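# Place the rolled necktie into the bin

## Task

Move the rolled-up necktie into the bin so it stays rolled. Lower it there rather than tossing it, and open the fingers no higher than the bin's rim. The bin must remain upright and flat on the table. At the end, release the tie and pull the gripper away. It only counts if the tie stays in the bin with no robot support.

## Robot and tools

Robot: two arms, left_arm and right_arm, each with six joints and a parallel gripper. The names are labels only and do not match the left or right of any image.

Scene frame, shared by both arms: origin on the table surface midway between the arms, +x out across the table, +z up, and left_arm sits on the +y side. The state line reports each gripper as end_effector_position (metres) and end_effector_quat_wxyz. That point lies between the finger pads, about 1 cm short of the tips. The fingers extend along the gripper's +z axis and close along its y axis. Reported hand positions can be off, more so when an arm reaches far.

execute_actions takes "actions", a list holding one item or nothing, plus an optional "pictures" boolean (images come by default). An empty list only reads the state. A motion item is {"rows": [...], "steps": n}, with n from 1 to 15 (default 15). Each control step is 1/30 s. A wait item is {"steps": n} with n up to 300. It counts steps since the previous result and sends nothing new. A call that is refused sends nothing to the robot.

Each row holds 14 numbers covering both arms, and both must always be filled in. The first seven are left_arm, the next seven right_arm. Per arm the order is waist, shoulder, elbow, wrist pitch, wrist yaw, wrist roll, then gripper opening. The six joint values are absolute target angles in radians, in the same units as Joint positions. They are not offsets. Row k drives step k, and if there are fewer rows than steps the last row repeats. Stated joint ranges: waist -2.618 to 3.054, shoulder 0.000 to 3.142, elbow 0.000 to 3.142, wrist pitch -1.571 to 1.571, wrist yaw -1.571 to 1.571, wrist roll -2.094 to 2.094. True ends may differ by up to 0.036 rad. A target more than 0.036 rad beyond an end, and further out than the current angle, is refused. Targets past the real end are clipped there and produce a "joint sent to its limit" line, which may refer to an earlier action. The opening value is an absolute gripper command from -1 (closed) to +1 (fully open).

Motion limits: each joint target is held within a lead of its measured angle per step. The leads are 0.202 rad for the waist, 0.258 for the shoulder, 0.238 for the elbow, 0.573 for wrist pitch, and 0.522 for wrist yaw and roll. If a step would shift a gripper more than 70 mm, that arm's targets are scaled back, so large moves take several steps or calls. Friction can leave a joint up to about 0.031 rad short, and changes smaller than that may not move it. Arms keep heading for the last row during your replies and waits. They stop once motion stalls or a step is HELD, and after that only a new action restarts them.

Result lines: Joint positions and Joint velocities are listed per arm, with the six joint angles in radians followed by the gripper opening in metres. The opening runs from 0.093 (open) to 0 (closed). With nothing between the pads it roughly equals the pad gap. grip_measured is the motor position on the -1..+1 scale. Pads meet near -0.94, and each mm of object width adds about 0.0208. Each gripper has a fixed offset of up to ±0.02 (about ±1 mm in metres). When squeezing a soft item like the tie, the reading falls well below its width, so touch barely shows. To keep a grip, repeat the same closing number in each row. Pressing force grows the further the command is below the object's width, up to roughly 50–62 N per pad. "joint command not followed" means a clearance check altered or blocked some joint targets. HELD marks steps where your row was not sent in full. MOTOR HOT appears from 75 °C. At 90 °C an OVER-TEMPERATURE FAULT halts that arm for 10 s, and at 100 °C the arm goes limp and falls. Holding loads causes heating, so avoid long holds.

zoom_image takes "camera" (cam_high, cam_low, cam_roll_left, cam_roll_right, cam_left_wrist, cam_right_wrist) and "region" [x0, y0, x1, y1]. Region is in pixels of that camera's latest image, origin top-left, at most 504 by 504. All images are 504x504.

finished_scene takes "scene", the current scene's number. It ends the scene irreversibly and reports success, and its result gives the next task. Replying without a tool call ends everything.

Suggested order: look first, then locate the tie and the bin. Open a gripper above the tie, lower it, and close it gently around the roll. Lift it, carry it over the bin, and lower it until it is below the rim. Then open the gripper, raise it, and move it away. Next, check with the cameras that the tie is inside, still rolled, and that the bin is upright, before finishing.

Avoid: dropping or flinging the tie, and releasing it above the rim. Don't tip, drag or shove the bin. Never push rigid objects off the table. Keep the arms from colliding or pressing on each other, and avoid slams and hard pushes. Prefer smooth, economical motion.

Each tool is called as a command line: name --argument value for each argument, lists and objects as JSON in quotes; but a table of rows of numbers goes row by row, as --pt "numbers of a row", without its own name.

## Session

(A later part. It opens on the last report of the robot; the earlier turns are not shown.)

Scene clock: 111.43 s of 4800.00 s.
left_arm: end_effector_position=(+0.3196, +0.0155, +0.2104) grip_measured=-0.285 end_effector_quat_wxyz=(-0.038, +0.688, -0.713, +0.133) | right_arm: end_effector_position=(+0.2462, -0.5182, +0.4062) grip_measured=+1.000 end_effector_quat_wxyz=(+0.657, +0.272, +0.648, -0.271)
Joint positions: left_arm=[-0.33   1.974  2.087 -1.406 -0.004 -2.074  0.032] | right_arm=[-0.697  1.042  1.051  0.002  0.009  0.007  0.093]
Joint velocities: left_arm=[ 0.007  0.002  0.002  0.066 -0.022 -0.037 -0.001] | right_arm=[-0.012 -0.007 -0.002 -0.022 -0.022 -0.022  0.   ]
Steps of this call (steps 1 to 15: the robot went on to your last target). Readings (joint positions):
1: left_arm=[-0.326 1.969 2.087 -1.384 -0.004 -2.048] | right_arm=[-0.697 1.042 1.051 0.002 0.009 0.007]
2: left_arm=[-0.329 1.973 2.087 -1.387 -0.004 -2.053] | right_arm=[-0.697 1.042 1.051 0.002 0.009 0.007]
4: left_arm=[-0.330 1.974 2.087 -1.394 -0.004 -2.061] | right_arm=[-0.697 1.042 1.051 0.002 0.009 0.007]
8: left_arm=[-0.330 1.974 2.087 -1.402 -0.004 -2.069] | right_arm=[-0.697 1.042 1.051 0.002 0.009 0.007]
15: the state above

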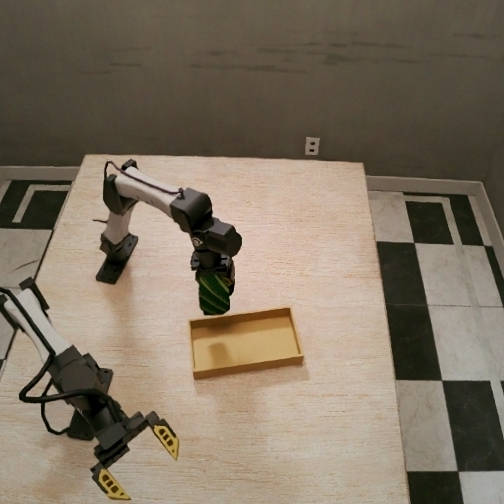

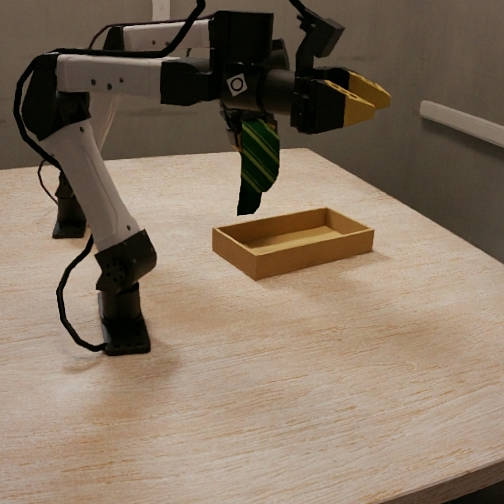

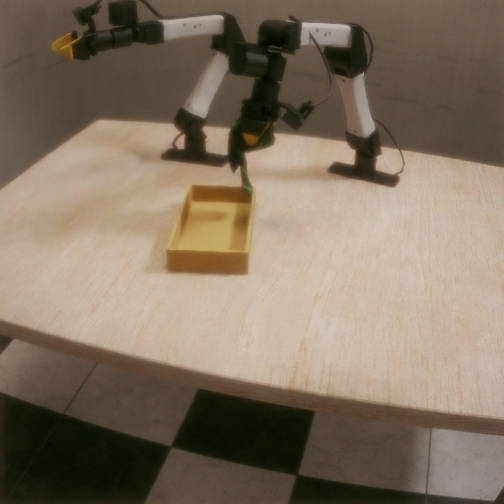

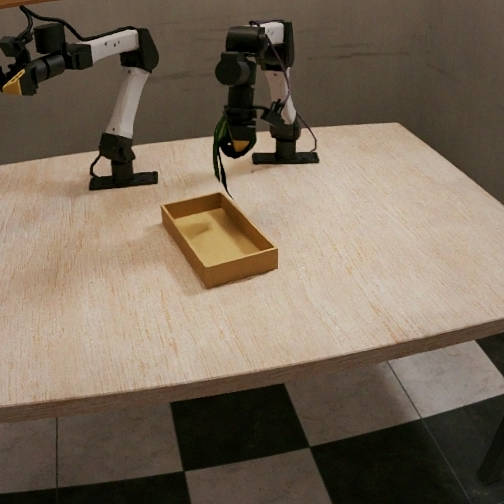

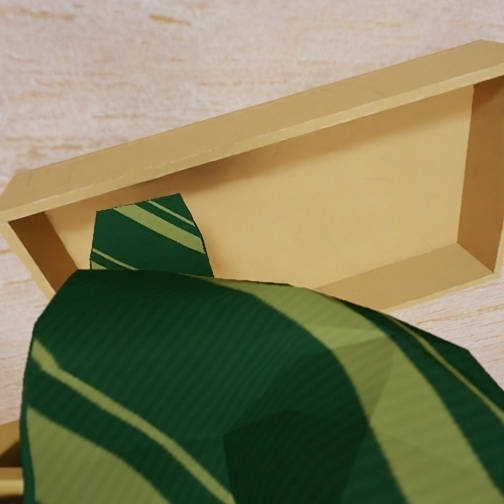

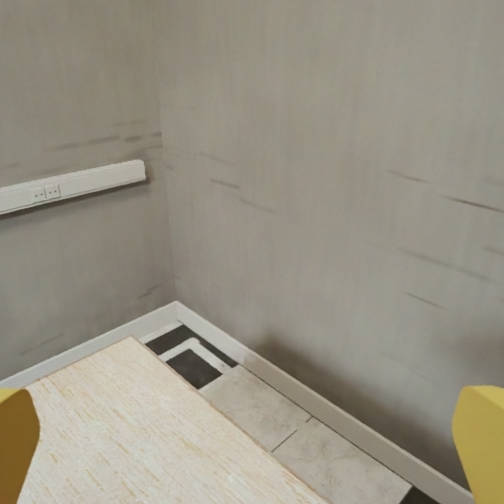

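execute_actions --actions '[{"rows":[[-0.34,1.98,2.09,-1.41,0,-2.08,-0.3,-0.7,1.042,1.051,0,0,0,1],[-0.35,1.98,2.08,-1.4,0,-2.08,-0.3,-0.7,1.042,1.051,0,0,0,1],[-0.355,1.985,2.06,-1.39,0,-2.08,-0.3,-0.7,1.042,1.051,0,0,0,1],[-0.355,1.99,2.04,-1.375,0,-2.08,-0.3,-0.7,1.042,1.051,0,0,0,1],[-0.355,1.995,2.02,-1.36,0,-2.08,-0.3,-0.7,1.042,1.051,0,0,0,1],[-0.355,2.0,2.0,-1.35,0,-2.08,-0.3,-0.7,1.042,1.051,0,0,0,1],[-0.355,2.005,1.98,-1.335,0,-2.08,-0.3,-0.7,1.042,1.051,0,0,0,1],[-0.355,2.01,1.96,-1.32,0,-2.08,-0.3,-0.7,1.042,1.051,0,0,0,1],[-0.355,2.015,1.94,-1.31,0,-2.08,-0.3,-0.7,1.042,1.051,0,0,0,1],[-0.355,2.02,1.92,-1.295,0,-2.08,-0.3,-0.7,1.042,1.051,0,0,0,1],[-0.355,2.025,1.9,-1.28,0,-2.08,-0.3,-0.7,1.042,1.051,0,0,0,1],[-0.355,2.03,1.88,-1.265,0,-2.08,-0.3,-0.7,1.042,1.051,0,0,0,1],[-0.355,2.035,1.86,-1.255,0,-2.08,-0.3,-0.7,1.042,1.051,0,0,0,1],[-0.355,2.04,1.845,-1.245,0,-2.08,-0.3,-0.7,1.042,1.051,0,0,0,1]],"steps":15}]' --pictures false

execute_actions --actions '[{"steps":10}]'

Scene clock: 129.40 s of 4800.00 s.
left_arm: end_effector_position=(+0.3089, +0.0123, +0.1398) grip_measured=-0.285 end_effector_quat_wxyz=(-0.020, +0.686, -0.724, +0.071) | right_arm: end_effector_position=(+0.2462, -0.5182, +0.4062) grip_measured=+1.000 end_effector_quat_wxyz=(+0.657, +0.272, +0.648, -0.271)
Joint positions: left_arm=[-0.35   2.014  1.883 -1.293 -0.004 -2.075  0.032] | right_arm=[-0.697  1.042  1.051  0.002  0.009  0.007  0.093]
Joint velocities: left_arm=[-0.007  0.271 -0.418  0.227 -0.007  0.022  0.001] | right_arm=[-0.002 -0.012  0.002 -0.007  0.007 -0.066  0.   ]
Steps of this call (steps 1 to 15: the robot went on to your last target; steps 16 to 524: nothing new was sent; steps 525 to 539: all 15 steps of this action). Readings (joint positions):
525: left_arm=[-0.330 1.974 2.087 -1.406 -0.004 -2.075] | right_arm=[-0.697 1.042 1.051 0.002 0.009 0.007]
526: left_arm=[-0.330 1.974 2.087 -1.406 -0.004 -2.075] | right_arm=[-0.697 1.042 1.051 0.002 0.009 0.007]
528: left_arm=[-0.337 1.974 2.084 -1.402 -0.004 -2.075] | right_arm=[-0.697 1.042 1.051 0.002 0.009 0.007]
532: left_arm=[-0.349 1.975 2.023 -1.366 -0.004 -2.075] | right_arm=[-0.697 1.042 1.051 0.002 0.009 0.007]
539: the state above

Scene clock: 129.73 s of 4800.00 s.
left_arm: end_effector_position=(+0.3114, +0.0107, +0.1246) grip_measured=-0.285 end_effector_quat_wxyz=(-0.018, +0.686, -0.725, +0.064) | right_arm: end_effector_position=(+0.2462, -0.5182, +0.4062) grip_measured=+1.000 end_effector_quat_wxyz=(+0.657, +0.272, +0.648, -0.271)
Joint positions: left_arm=[-0.35   2.037  1.858 -1.26  -0.004 -2.075  0.032] | right_arm=[-0.697  1.042  1.051  0.002  0.009  0.007  0.093]
Joint velocities: left_arm=[-0.002  0.007  0.002  0.022  0.051 -0.081  0.001] | right_arm=[-0.007 -0.017 -0.017  0.007 -0.022  0.022  0.   ]
Steps of this call (steps 1 to 10: the robot went on to your last target). Readings (joint positions):
1: left_arm=[-0.350 2.022 1.871 -1.287 -0.004 -2.075] | right_arm=[-0.697 1.042 1.051 0.002 0.009 0.007]
2: left_arm=[-0.350 2.029 1.864 -1.283 -0.004 -2.075] | right_arm=[-0.697 1.042 1.051 0.002 0.009 0.007]
4: left_arm=[-0.350 2.037 1.858 -1.275 -0.004 -2.075] | right_arm=[-0.697 1.042 1.051 0.002 0.009 0.007]
8: left_arm=[-0.350 2.037 1.858 -1.262 -0.004 -2.075] | right_arm=[-0.697 1.042 1.051 0.002 0.009 0.007]
10: the state above

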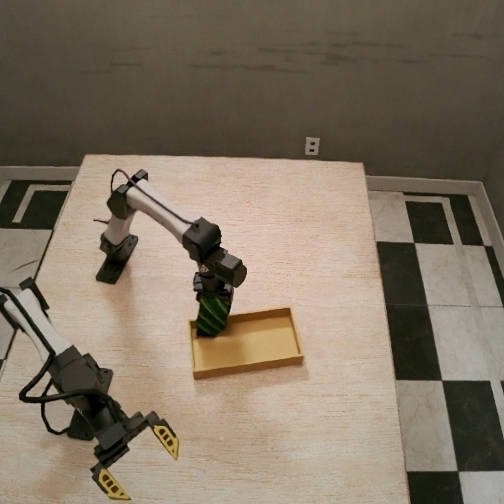

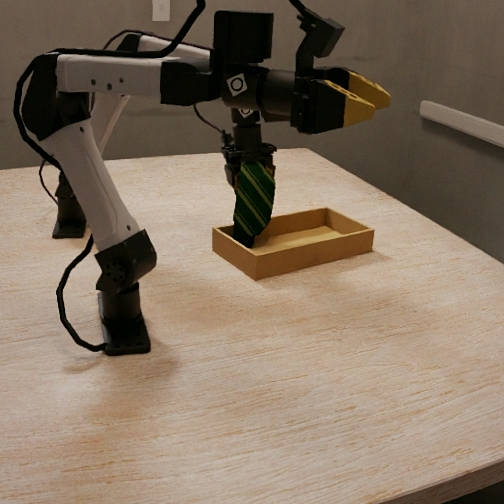

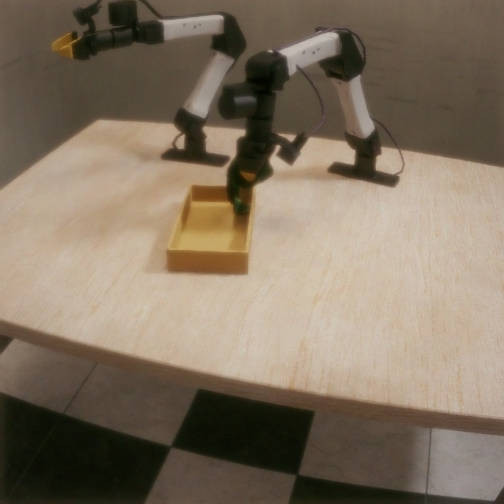

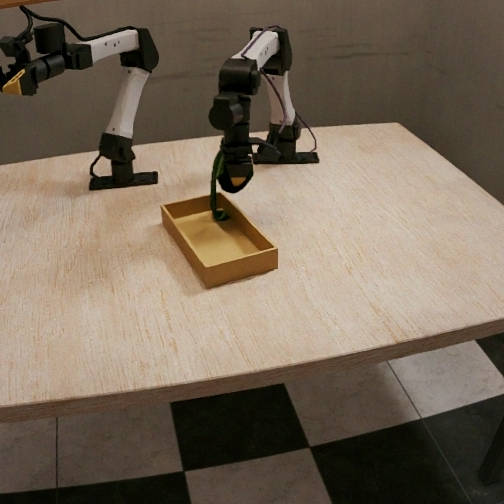

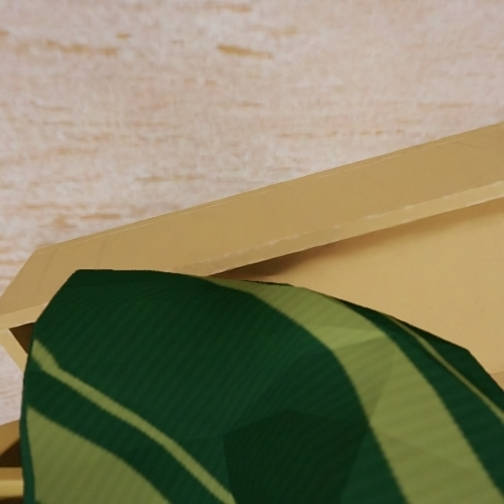

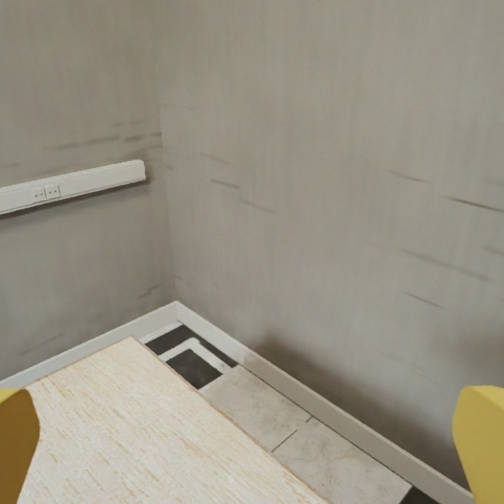

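Good, tail inside with the right curl. Move to C (a bit further +x via smaller waist change).

execute_actions --actions '[{"rows":[[-0.36,2.05,1.88,-1.25,0,-2.08,-0.3,-0.7,1.042,1.051,0,0,0,1],[-0.37,2.065,1.895,-1.245,0,-2.08,-0.3,-0.7,1.042,1.051,0,0,0,1],[-0.38,2.08,1.905,-1.24,0,-2.08,-0.3,-0.7,1.042,1.051,0,0,0,1],[-0.39,2.095,1.92,-1.235,0,-2.08,-0.3,-0.7,1.042,1.051,0,0,0,1],[-0.40,2.115,1.93,-1.23,0,-2.08,-0.3,-0.7,1.042,1.051,0,0,0,1],[-0.41,2.13,1.945,-1.225,0,-2.08,-0.3,-0.7,1.042,1.051,0,0,0,1],[-0.42,2.145,1.955,-1.22,0,-2.08,-0.3,-0.7,1.042,1.051,0,0,0,1],[-0.43,2.165,1.97,-1.215,0,-2.08,-0.3,-0.7,1.042,1.051,0,0,0,1],[-0.435,2.18,1.98,-1.21,0,-2.08,-0.3,-0.7,1.042,1.051,0,0,0,1],[-0.445,2.195,1.995,-1.205,0,-2.08,-0.3,-0.7,1.042,1.051,0,0,0,1],[-0.455,2.215,2.01,-1.2,0,-2.08,-0.3,-0.7,1.042,1.051,0,0,0,1],[-0.465,2.23,2.025,-1.195,0,-2.08,-0.3,-0.7,1.042,1.051,0,0,0,1],[-0.47,2.245,2.04,-1.19,0,-2.08,-0.3,-0.7,1.042,1.051,0,0,0,1]],"steps":15}]' --pictures false

execute_actions --actions '[{"steps":10}]'

Scene clock: 142.00 s of 4800.00 s.
left_arm: end_effector_position=(+0.3200, -0.0578, +0.0902) grip_measured=-0.285 end_effector_quat_wxyz=(-0.017, +0.643, -0.762, +0.074) | right_arm: end_effector_position=(+0.2462, -0.5182, +0.4062) grip_measured=+1.000 end_effector_quat_wxyz=(+0.657, +0.272, +0.648, -0.271)
Joint positions: left_arm=[-0.464  2.224  2.01  -1.206 -0.004 -2.075  0.032] | right_arm=[-0.697  1.042  1.051  0.002  0.009  0.007  0.093]
Joint velocities: left_arm=[-0.164  0.3    0.09   0.168  0.066  0.022 -0.   ] | right_arm=[ 0.017 -0.002  0.002 -0.022 -0.037 -0.095  0.   ]
Steps of this call (steps 1 to 30: the robot went on to your last target; steps 31 to 120: nothing new was sent; then 7.77 s passed at rest; steps 121 to 135: all 15 steps of this action). Readings (joint positions):
121: left_arm=[-0.350 2.037 1.858 -1.255 -0.004 -2.075] | right_arm=[-0.697 1.042 1.051 0.002 0.009 0.007]
122: left_arm=[-0.350 2.037 1.860 -1.255 -0.004 -2.075] | right_arm=[-0.697 1.042 1.051 0.002 0.009 0.007]
124: left_arm=[-0.358 2.047 1.877 -1.256 -0.004 -2.075] | right_arm=[-0.697 1.042 1.051 0.002 0.009 0.007]
128: left_arm=[-0.398 2.100 1.932 -1.242 -0.004 -2.075] | right_arm=[-0.697 1.042 1.051 0.002 0.009 0.007]
135: the state above

Scene clock: 142.33 s of 4800.00 s.
left_arm: end_effector_position=(+0.3210, -0.0623, +0.0867) grip_measured=-0.285 end_effector_quat_wxyz=(-0.017, +0.641, -0.764, +0.075) | right_arm: end_effector_position=(+0.2462, -0.5182, +0.4062) grip_measured=+1.000 end_effector_quat_wxyz=(+0.657, +0.272, +0.648, -0.271)
Joint positions: left_arm=[-0.47   2.238  2.019 -1.198 -0.004 -2.075  0.032] | right_arm=[-0.697  1.042  1.051  0.002  0.009  0.007  0.093]
Joint velocities: left_arm=[-0.002 -0.007 -0.012 -0.007  0.007  0.007 -0.   ] | right_arm=[ 0.002 -0.007 -0.007  0.051 -0.037  0.007  0.   ]
Steps of this call (steps 1 to 10: the robot went on to your last target). Readings (joint positions):
1: left_arm=[-0.468 2.232 2.011 -1.202 -0.004 -2.075] | right_arm=[-0.697 1.042 1.051 0.002 0.009 0.007]
2: left_arm=[-0.470 2.236 2.011 -1.200 -0.004 -2.075] | right_arm=[-0.697 1.042 1.051 0.002 0.009 0.007]
4: left_arm=[-0.470 2.238 2.011 -1.200 -0.004 -2.075] | right_arm=[-0.697 1.042 1.051 0.002 0.009 0.007]
8: left_arm=[-0.470 2.238 2.017 -1.199 -0.004 -2.075] | right_arm=[-0.697 1.042 1.051 0.002 0.009 0.007]
10: the state above

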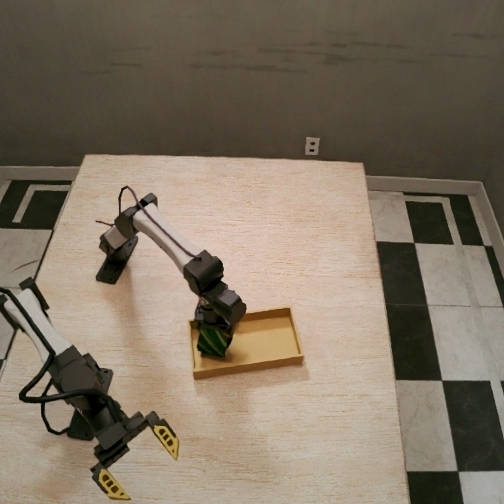

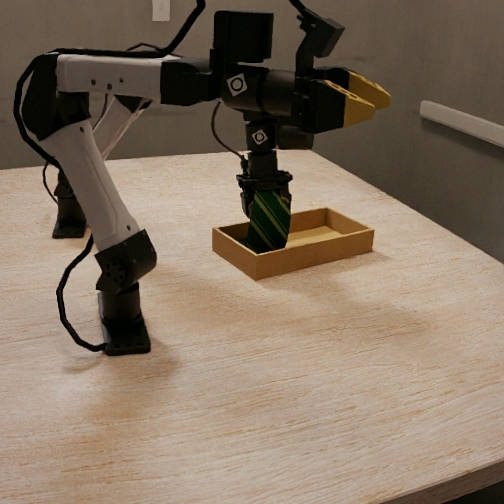

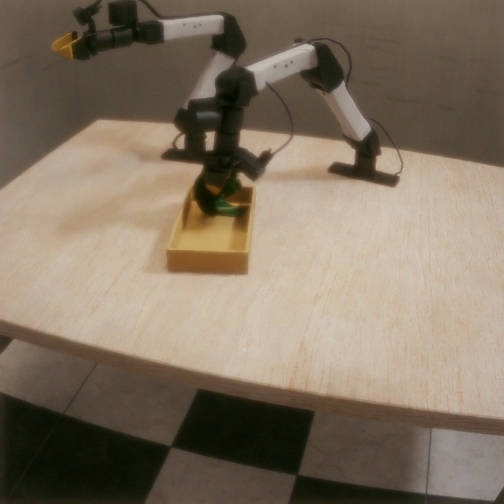

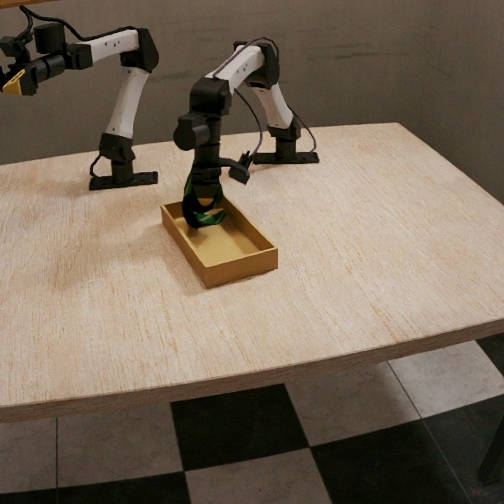

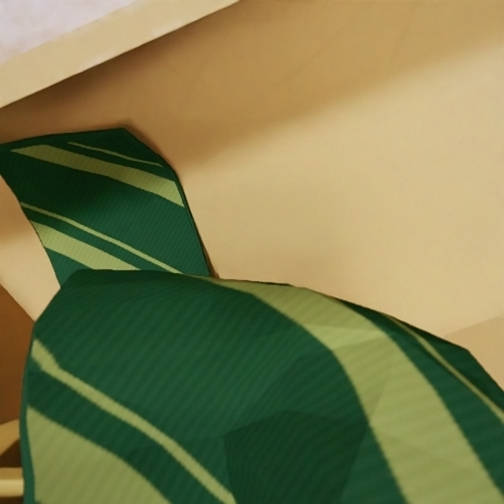

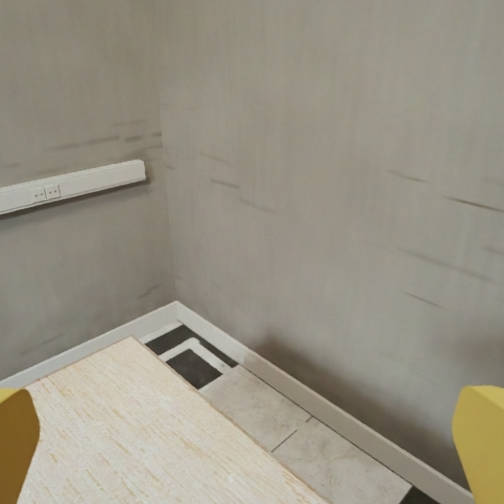

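execute_actions --actions '[{"rows":[[-0.465,2.245,2.0,-1.18,0,-2.08,-0.3,-0.7,1.042,1.051,0,0,0,1],[-0.465,2.245,1.985,-1.16,0,-2.08,-0.3,-0.7,1.042,1.051,0,0,0,1],[-0.465,2.245,1.97,-1.145,0,-2.08,-0.3,-0.7,1.042,1.051,0,0,0,1],[-0.465,2.25,1.955,-1.13,0,-2.08,-0.3,-0.7,1.042,1.051,0,0,0,1],[-0.465,2.25,1.94,-1.11,0,-2.08,-0.3,-0.7,1.042,1.051,0,0,0,1],[-0.465,2.25,1.925,-1.095,0,-2.08,-0.3,-0.7,1.042,1.051,0,0,0,1],[-0.465,2.255,1.91,-1.08,0,-2.08,-0.3,-0.7,1.042,1.051,0,0,0,1],[-0.465,2.255,1.895,-1.06,0,-2.08,-0.3,-0.7,1.042,1.051,0,0,0,1],[-0.465,2.26,1.88,-1.045,0,-2.08,-0.3,-0.7,1.042,1.051,0,0,0,1],[-0.465,2.26,1.865,-1.03,0,-2.08,-0.3,-0.7,1.042,1.051,0,0,0,1],[-0.465,2.265,1.85,-1.01,0,-2.08,-0.3,-0.7,1.042,1.051,0,0,0,1],[-0.465,2.265,1.835,-0.995,0,-2.08,-0.3,-0.7,1.042,1.051,0,0,0,1],[-0.465,2.27,1.82,-0.98,0,-2.08,-0.3,-0.7,1.042,1.051,0,0,0,1]],"steps":15}]' --pictures false

execute_actions --actions '[{"steps":15}]'

Scene clock: 158.80 s of 4800.00 s.
left_arm: end_effector_position=(+0.3178, -0.0597, +0.0413) grip_measured=-0.285 end_effector_quat_wxyz=(-0.016, +0.641, -0.764, +0.070) | right_arm: end_effector_position=(+0.2462, -0.5182, +0.4062) grip_measured=+1.000 end_effector_quat_wxyz=(+0.657, +0.272, +0.648, -0.271)
Joint positions: left_arm=[-0.47   2.244  1.85  -1.033 -0.004 -2.075  0.032] | right_arm=[-0.697  1.042  1.051  0.002  0.009  0.007  0.093]
Joint velocities: left_arm=[ 0.012  0.11  -0.188  0.271 -0.007  0.066 -0.001] | right_arm=[-0.012 -0.012 -0.002 -0.037 -0.051 -0.051  0.   ]
Steps of this call (steps 1 to 30: the robot went on to your last target; steps 31 to 120: nothing new was sent; then 11.97 s passed at rest; steps 121 to 135: all 15 steps of this action). Readings (joint positions):
121: left_arm=[-0.470 2.238 2.019 -1.198 -0.004 -2.075] | right_arm=[-0.697 1.042 1.051 0.002 0.009 0.007]
122: left_arm=[-0.470 2.238 2.017 -1.194 -0.004 -2.075] | right_arm=[-0.697 1.042 1.051 0.002 0.009 0.007]
124: left_arm=[-0.470 2.238 2.005 -1.176 -0.004 -2.075] | right_arm=[-0.697 1.042 1.051 0.002 0.009 0.007]
128: left_arm=[-0.470 2.238 1.947 -1.125 -0.004 -2.075] | right_arm=[-0.697 1.042 1.051 0.002 0.009 0.007]
135: the state above

Scene clock: 159.30 s of 4800.00 s.
left_arm: end_effector_position=(+0.3227, -0.0637, +0.0348) grip_measured=-0.285 end_effector_quat_wxyz=(-0.018, +0.641, -0.763, +0.080) | right_arm: end_effector_position=(+0.2462, -0.5182, +0.4062) grip_measured=+1.000 end_effector_quat_wxyz=(+0.657, +0.272, +0.648, -0.271)
Joint positions: left_arm=[-0.47   2.255  1.839 -0.991 -0.004 -2.075  0.032] | right_arm=[-0.697  1.042  1.051  0.002  0.009  0.007  0.093]
Joint velocities: left_arm=[-0.007 -0.002  0.002  0.037 -0.037 -0.051  0.   ] | right_arm=[-0.017 -0.007 -0.017 -0.037 -0.007  0.007  0.   ]
Steps of this call (steps 1 to 15: the robot went on to your last target). Readings (joint positions):
1: left_arm=[-0.470 2.248 1.845 -1.026 -0.004 -2.075] | right_arm=[-0.697 1.042 1.051 0.002 0.009 0.007]
2: left_arm=[-0.470 2.251 1.842 -1.020 -0.004 -2.075] | right_arm=[-0.697 1.042 1.051 0.002 0.009 0.007]
4: left_arm=[-0.470 2.255 1.839 -1.010 -0.004 -2.075] | right_arm=[-0.697 1.042 1.051 0.002 0.009 0.007]
8: left_arm=[-0.470 2.255 1.839 -0.997 -0.004 -2.075] | right_arm=[-0.697 1.042 1.051 0.002 0.009 0.007]
15: the state above

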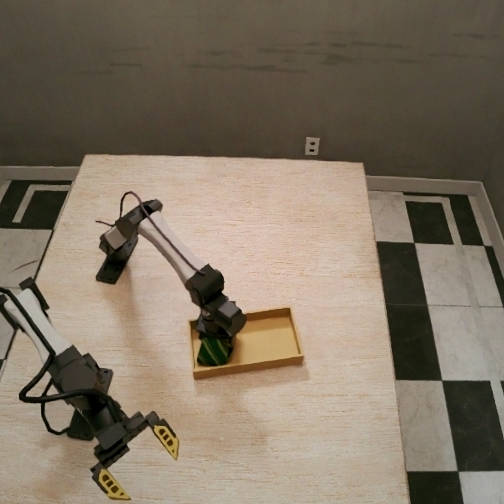

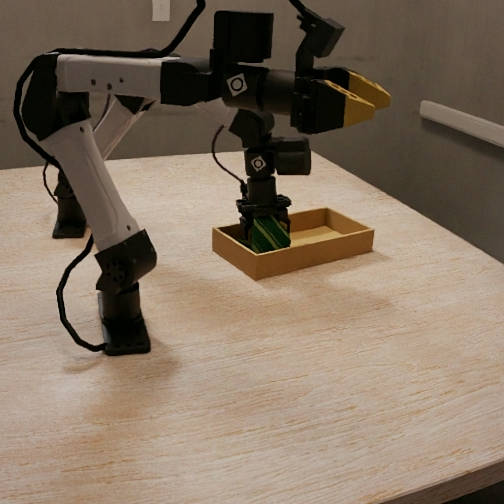

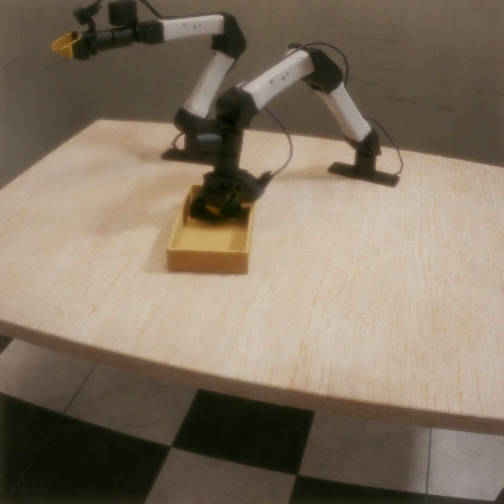

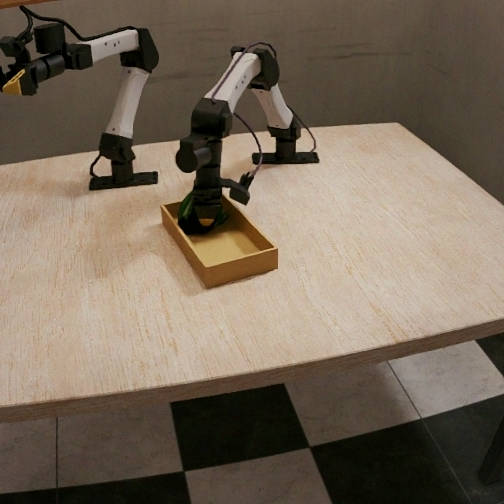

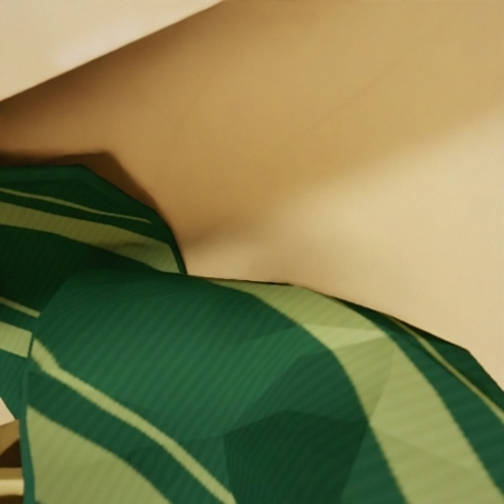

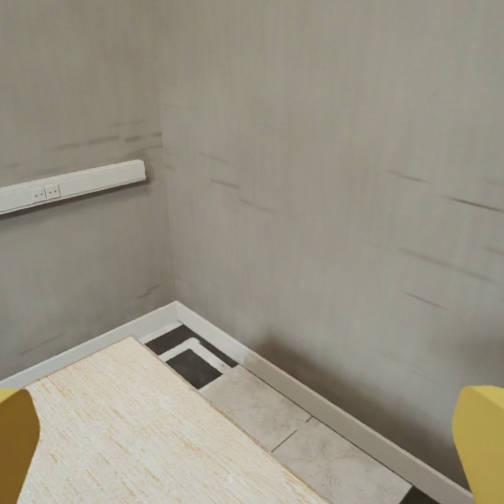

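execute_actions --actions '[{"rows":[[-0.465,2.27,1.82,-0.98,0,-2.08,-0.15,-0.7,1.042,1.051,0,0,0,1],[-0.465,2.27,1.82,-0.98,0,-2.08,0,-0.7,1.042,1.051,0,0,0,1],[-0.465,2.27,1.82,-0.98,0,-2.08,0.15,-0.7,1.042,1.051,0,0,0,1],[-0.465,2.27,1.82,-0.98,0,-2.08,0.3,-0.7,1.042,1.051,0,0,0,1],[-0.465,2.27,1.82,-0.98,0,-2.08,0.45,-0.7,1.042,1.051,0,0,0,1],[-0.465,2.27,1.82,-0.98,0,-2.08,0.6,-0.7,1.042,1.051,0,0,0,1],[-0.465,2.27,1.82,-0.98,0,-2.08,0.75,-0.7,1.042,1.051,0,0,0,1],[-0.465,2.27,1.82,-0.98,0,-2.08,0.9,-0.7,1.042,1.051,0,0,0,1]],"steps":11}]'

execute_actions --actions '[{"rows":[[-0.465,2.25,1.86,-1.01,0,-2.08,0.9,-0.7,1.042,1.051,0,0,0,1],[-0.465,2.245,1.88,-1.035,0,-2.08,0.9,-0.7,1.042,1.051,0,0,0,1],[-0.465,2.24,1.9,-1.06,0,-2.08,0.9,-0.7,1.042,1.051,0,0,0,1],[-0.465,2.235,1.92,-1.085,0,-2.08,0.9,-0.7,1.042,1.051,0,0,0,1],[-0.465,2.23,1.94,-1.11,0,-2.08,0.9,-0.7,1.042,1.051,0,0,0,1],[-0.465,2.225,1.96,-1.135,0,-2.08,0.9,-0.7,1.042,1.051,0,0,0,1],[-0.465,2.22,1.98,-1.16,0,-2.08,0.9,-0.7,1.042,1.051,0,0,0,1],[-0.465,2.215,2.0,-1.185,0,-2.08,0.9,-0.7,1.042,1.051,0,0,0,1],[-0.465,2.21,2.02,-1.21,0,-2.08,0.9,-0.7,1.042,1.051,0,0,0,1],[-0.465,2.205,2.04,-1.235,0,-2.08,0.9,-0.7,1.042,1.051,0,0,0,1],[-0.465,2.2,2.06,-1.26,0,-2.08,0.9,-0.7,1.042,1.051,0,0,0,1],[-0.465,2.18,2.07,-1.29,0,-2.08,0.9,-0.7,1.042,1.051,0,0,0,1],[-0.465,2.15,2.07,-1.32,0,-2.08,0.9,-0.7,1.042,1.051,0,0,0,1],[-0.465,2.12,2.07,-1.35,0,-2.08,0.9,-0.7,1.042,1.051,0,0,0,1],[-0.465,2.08,2.06,-1.38,0,-2.08,0.9,-0.7,1.042,1.051,0,0,0,1]],"steps":15}]' --pictures false

execute_actions --actions '[{"rows":[[-0.465,2.03,2.03,-1.4,0,-2.08,0.9,-0.7,1.042,1.051,0,0,0,1],[-0.465,1.98,2.0,-1.4,0,-2.08,0.9,-0.7,1.042,1.051,0,0,0,1],[-0.45,1.93,1.96,-1.4,0,-2.08,0.9,-0.7,1.042,1.051,0,0,0,1],[-0.41,1.88,1.92,-1.4,0,-2.08,0.9,-0.7,1.042,1.051,0,0,0,1],[-0.36,1.83,1.88,-1.4,0,-2.08,0.9,-0.7,1.042,1.051,0,0,0,1],[-0.3,1.78,1.83,-1.4,0,-2.08,0.9,-0.7,1.042,1.051,0,0,0,1],[-0.23,1.73,1.78,-1.4,0,-2.08,0.9,-0.7,1.042,1.051,0,0,0,1],[-0.16,1.68,1.73,-1.4,0,-2.08,0.9,-0.7,1.042,1.051,0,0,0,1],[-0.09,1.63,1.68,-1.4,0,-2.08,0.9,-0.7,1.042,1.051,0,0,0,1],[-0.02,1.58,1.63,-1.4,0,-2.08,0.9,-0.7,1.042,1.051,0,0,0,1],[0.05,1.54,1.58,-1.4,0,-2.08,0.9,-0.7,1.042,1.051,0,0,0,1],[0.12,1.5,1.54,-1.4,0,-2.08,0.9,-0.7,1.042,1.051,0,0,0,1],[0.19,1.5,1.54,-1.4,0,-2.08,0.9,-0.7,1.042,1.051,0,0,0,1],[0.25,1.5,1.54,-1.4,0,-2.08,0.9,-0.7,1.042,1.051,0,0,0,1],[0.3,1.5,1.54,-1.4,0,-2.08,0.9,-0.7,1.042,1.051,0,0,0,1]],"steps":15}]' --pictures false

execute_actions --actions '[{"steps":15}]'

Scene clock: 184.47 s of 4800.00 s.
left_arm: end_effector_position=(+0.3233, -0.0642, +0.0349) grip_measured=+0.897 end_effector_quat_wxyz=(-0.018, +0.641, -0.763, +0.081) | right_arm: end_effector_position=(+0.2462, -0.5182, +0.4062) grip_measured=+1.000 end_effector_quat_wxyz=(+0.657, +0.272, +0.648, -0.271)
Joint positions: left_arm=[-0.47   2.255  1.839 -0.988 -0.004 -2.075  0.088] | right_arm=[-0.697  1.042  1.051  0.002  0.009  0.007  0.093]
Joint velocities: left_arm=[ 0.002  0.017  0.012 -0.037 -0.007 -0.022  0.003] | right_arm=[-0.027 -0.017 -0.027  0.037 -0.022 -0.095  0.   ]
Steps of this call (steps 1 to 15: the robot went on to your last target; steps 16 to 110: nothing new was sent; then 21.13 s passed at rest; steps 111 to 121: all 11 steps of this action). Readings (joint positions):
111: left_arm=[-0.470 2.255 1.839 -0.990 -0.004 -2.075] | right_arm=[-0.697 1.042 1.051 0.002 0.009 0.007]
112: left_arm=[-0.470 2.255 1.839 -0.990 -0.004 -2.075] | right_arm=[-0.697 1.042 1.051 0.002 0.009 0.007]
114: left_arm=[-0.470 2.255 1.839 -0.989 -0.004 -2.075] | right_arm=[-0.697 1.042 1.051 0.002 0.009 0.007]
118: left_arm=[-0.470 2.255 1.839 -0.988 -0.004 -2.075] | right_arm=[-0.697 1.042 1.051 0.002 0.009 0.007]
121: the state above

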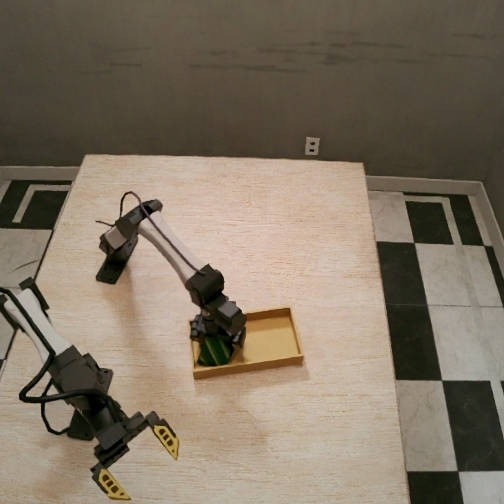

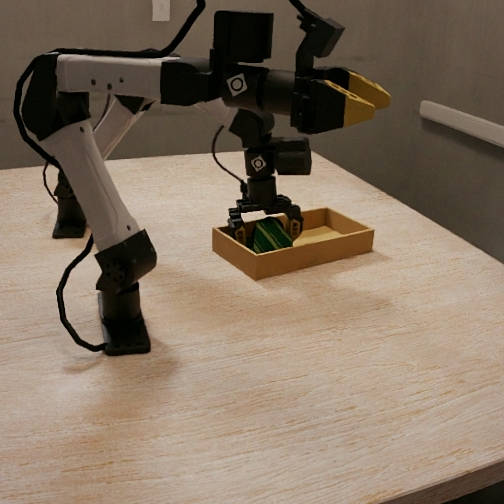

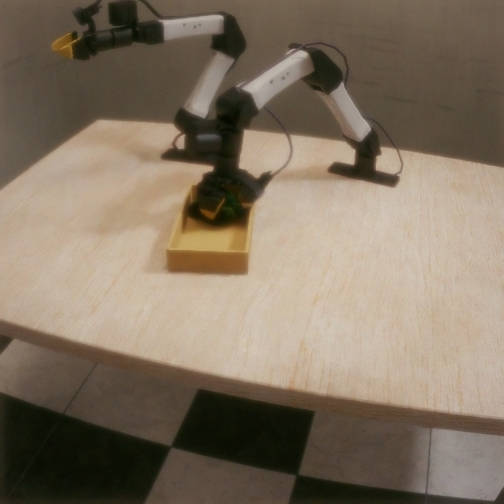

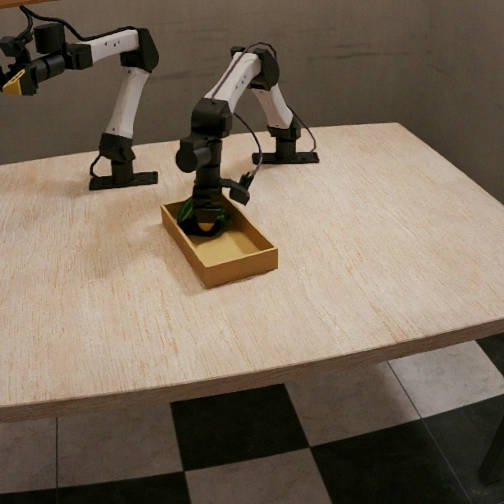

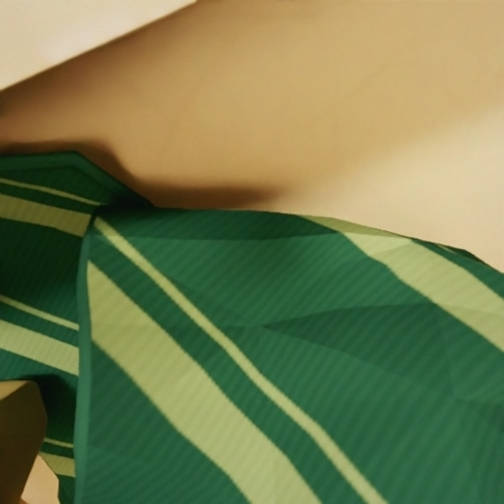

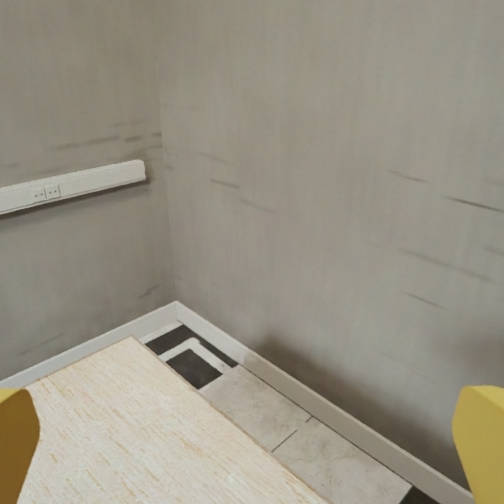

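Scene clock: 184.97 s of 4800.00 s.
left_arm: end_effector_position=(+0.3181, -0.0600, +0.1241) grip_measured=+0.898 end_effector_quat_wxyz=(-0.022, +0.639, -0.762, +0.102) | right_arm: end_effector_position=(+0.2462, -0.5182, +0.4062) grip_measured=+1.000 end_effector_quat_wxyz=(+0.657, +0.272, +0.648, -0.271)
Joint positions: left_arm=[-0.47   2.167  2.043 -1.239 -0.004 -2.075  0.088] | right_arm=[-0.697  1.042  1.051  0.002  0.009  0.007  0.093]
Joint velocities: left_arm=[ 0.002 -0.764 -0.017 -0.784 -0.066 -0.007  0.   ] | right_arm=[ 0.002 -0.012 -0.007 -0.037  0.037 -0.037  0.   ]
Steps of this call (steps 1 to 15: all 15 steps of this action). Readings (joint positions):
1: left_arm=[-0.470 2.255 1.839 -0.989 -0.004 -2.075] | right_arm=[-0.697 1.042 1.051 0.002 0.009 0.007]
2: left_arm=[-0.470 2.255 1.842 -0.994 -0.004 -2.075] | right_arm=[-0.697 1.042 1.051 0.002 0.009 0.007]
4: left_arm=[-0.470 2.255 1.862 -1.021 -0.004 -2.075] | right_arm=[-0.697 1.042 1.051 0.002 0.009 0.007]
8: left_arm=[-0.470 2.250 1.941 -1.090 -0.004 -2.075] | right_arm=[-0.697 1.042 1.051 0.002 0.009 0.007]
15: the state above

Scene clock: 185.47 s of 4800.00 s.
left_arm: end_effector_position=(+0.2619, +0.2064, +0.2187) grip_measured=+0.899 end_effector_quat_wxyz=(-0.060, +0.831, -0.541, +0.115) | right_arm: end_effector_position=(+0.2462, -0.5182, +0.4062) grip_measured=+1.000 end_effector_quat_wxyz=(+0.657, +0.272, +0.648, -0.271)
Joint positions: left_arm=[ 0.121  1.522  1.587 -1.375  0.002 -2.075  0.088] | right_arm=[-0.697  1.042  1.051  0.002  0.009  0.007  0.093]
Joint velocities: left_arm=[ 2.078 -0.33  -0.496 -0.271  0.066 -0.066  0.   ] | right_arm=[-0.007 -0.012 -0.007  0.037 -0.066 -0.022  0.   ]
Steps of this call (steps 1 to 15: all 15 steps of this action). Readings (joint positions):
1: left_arm=[-0.470 2.137 2.043 -1.266 -0.004 -2.075] | right_arm=[-0.697 1.042 1.051 0.002 0.009 0.007]
2: left_arm=[-0.470 2.101 2.037 -1.289 -0.004 -2.075] | right_arm=[-0.697 1.042 1.051 0.002 0.009 0.007]
4: left_arm=[-0.464 2.001 1.997 -1.313 -0.002 -2.075] | right_arm=[-0.697 1.042 1.051 0.002 0.009 0.007]
8: left_arm=[-0.333 1.782 1.873 -1.342 0.007 -2.075] | right_arm=[-0.697 1.042 1.051 0.002 0.009 0.007]
15: the state above

Scene clock: 185.97 s of 4800.00 s.
left_arm: end_effector_position=(+0.2535, +0.2654, +0.2133) grip_measured=+0.899 end_effector_quat_wxyz=(-0.068, +0.880, -0.462, +0.094) | right_arm: end_effector_position=(+0.2462, -0.5182, +0.4062) grip_measured=+1.000 end_effector_quat_wxyz=(+0.657, +0.272, +0.648, -0.271)
Joint positions: left_arm=[ 0.307  1.514  1.564 -1.389 -0.01  -2.076  0.088] | right_arm=[-0.697  1.042  1.051  0.002  0.009  0.007  0.093]
Joint velocities: left_arm=[ 0.002 -0.017 -0.017 -0.022 -0.051  0.022 -0.001] | right_arm=[-0.002  0.002  0.012 -0.007 -0.022  0.007  0.   ]
Steps of this call (steps 1 to 15: the robot went on to your last target). Readings (joint positions):
1: left_arm=[0.192 1.515 1.575 -1.383 0.000 -2.076] | right_arm=[-0.697 1.042 1.051 0.002 0.009 0.007]
2: left_arm=[0.251 1.514 1.570 -1.386 -0.004 -2.076] | right_arm=[-0.697 1.042 1.051 0.002 0.009 0.007]
4: left_arm=[0.306 1.514 1.564 -1.387 -0.011 -2.076] | right_arm=[-0.697 1.042 1.051 0.002 0.009 0.007]
8: left_arm=[0.307 1.514 1.564 -1.389 -0.010 -2.076] | right_arm=[-0.697 1.042 1.051 0.002 0.009 0.007]
15: the state above

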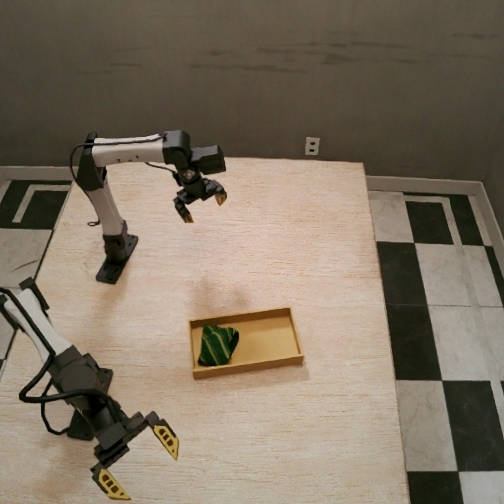

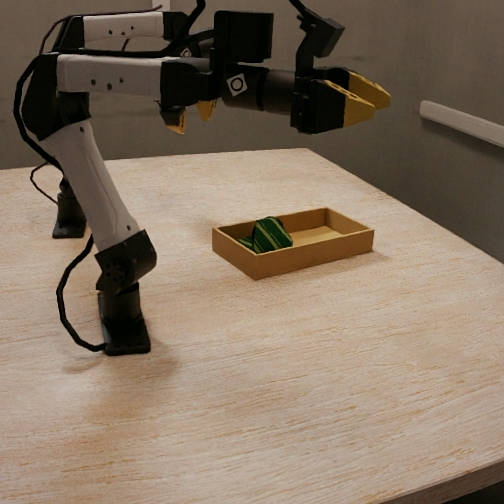

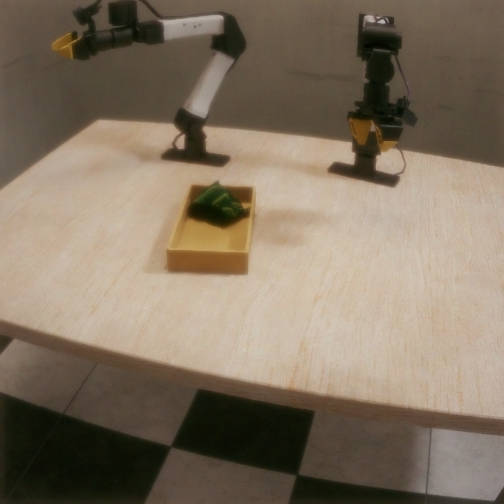

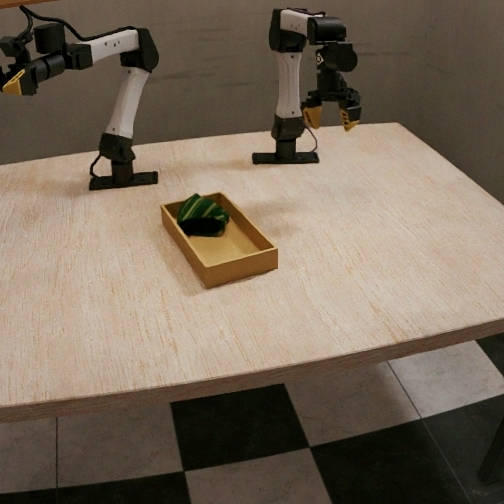

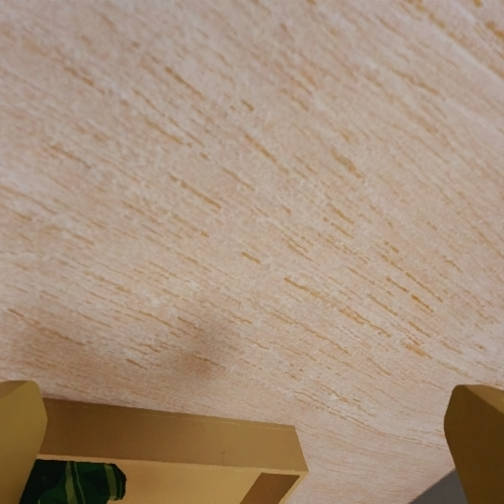

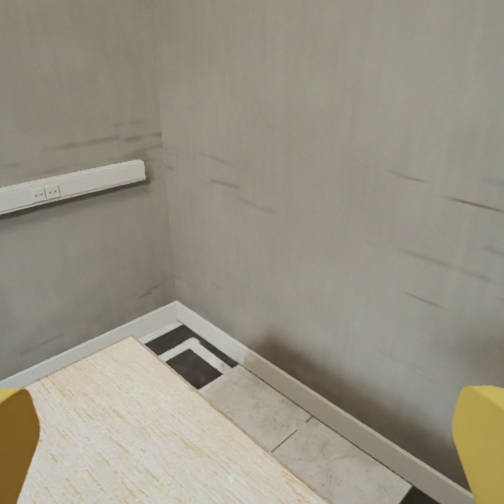

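finished_scene --scene 2

The scene is finished: the task was done.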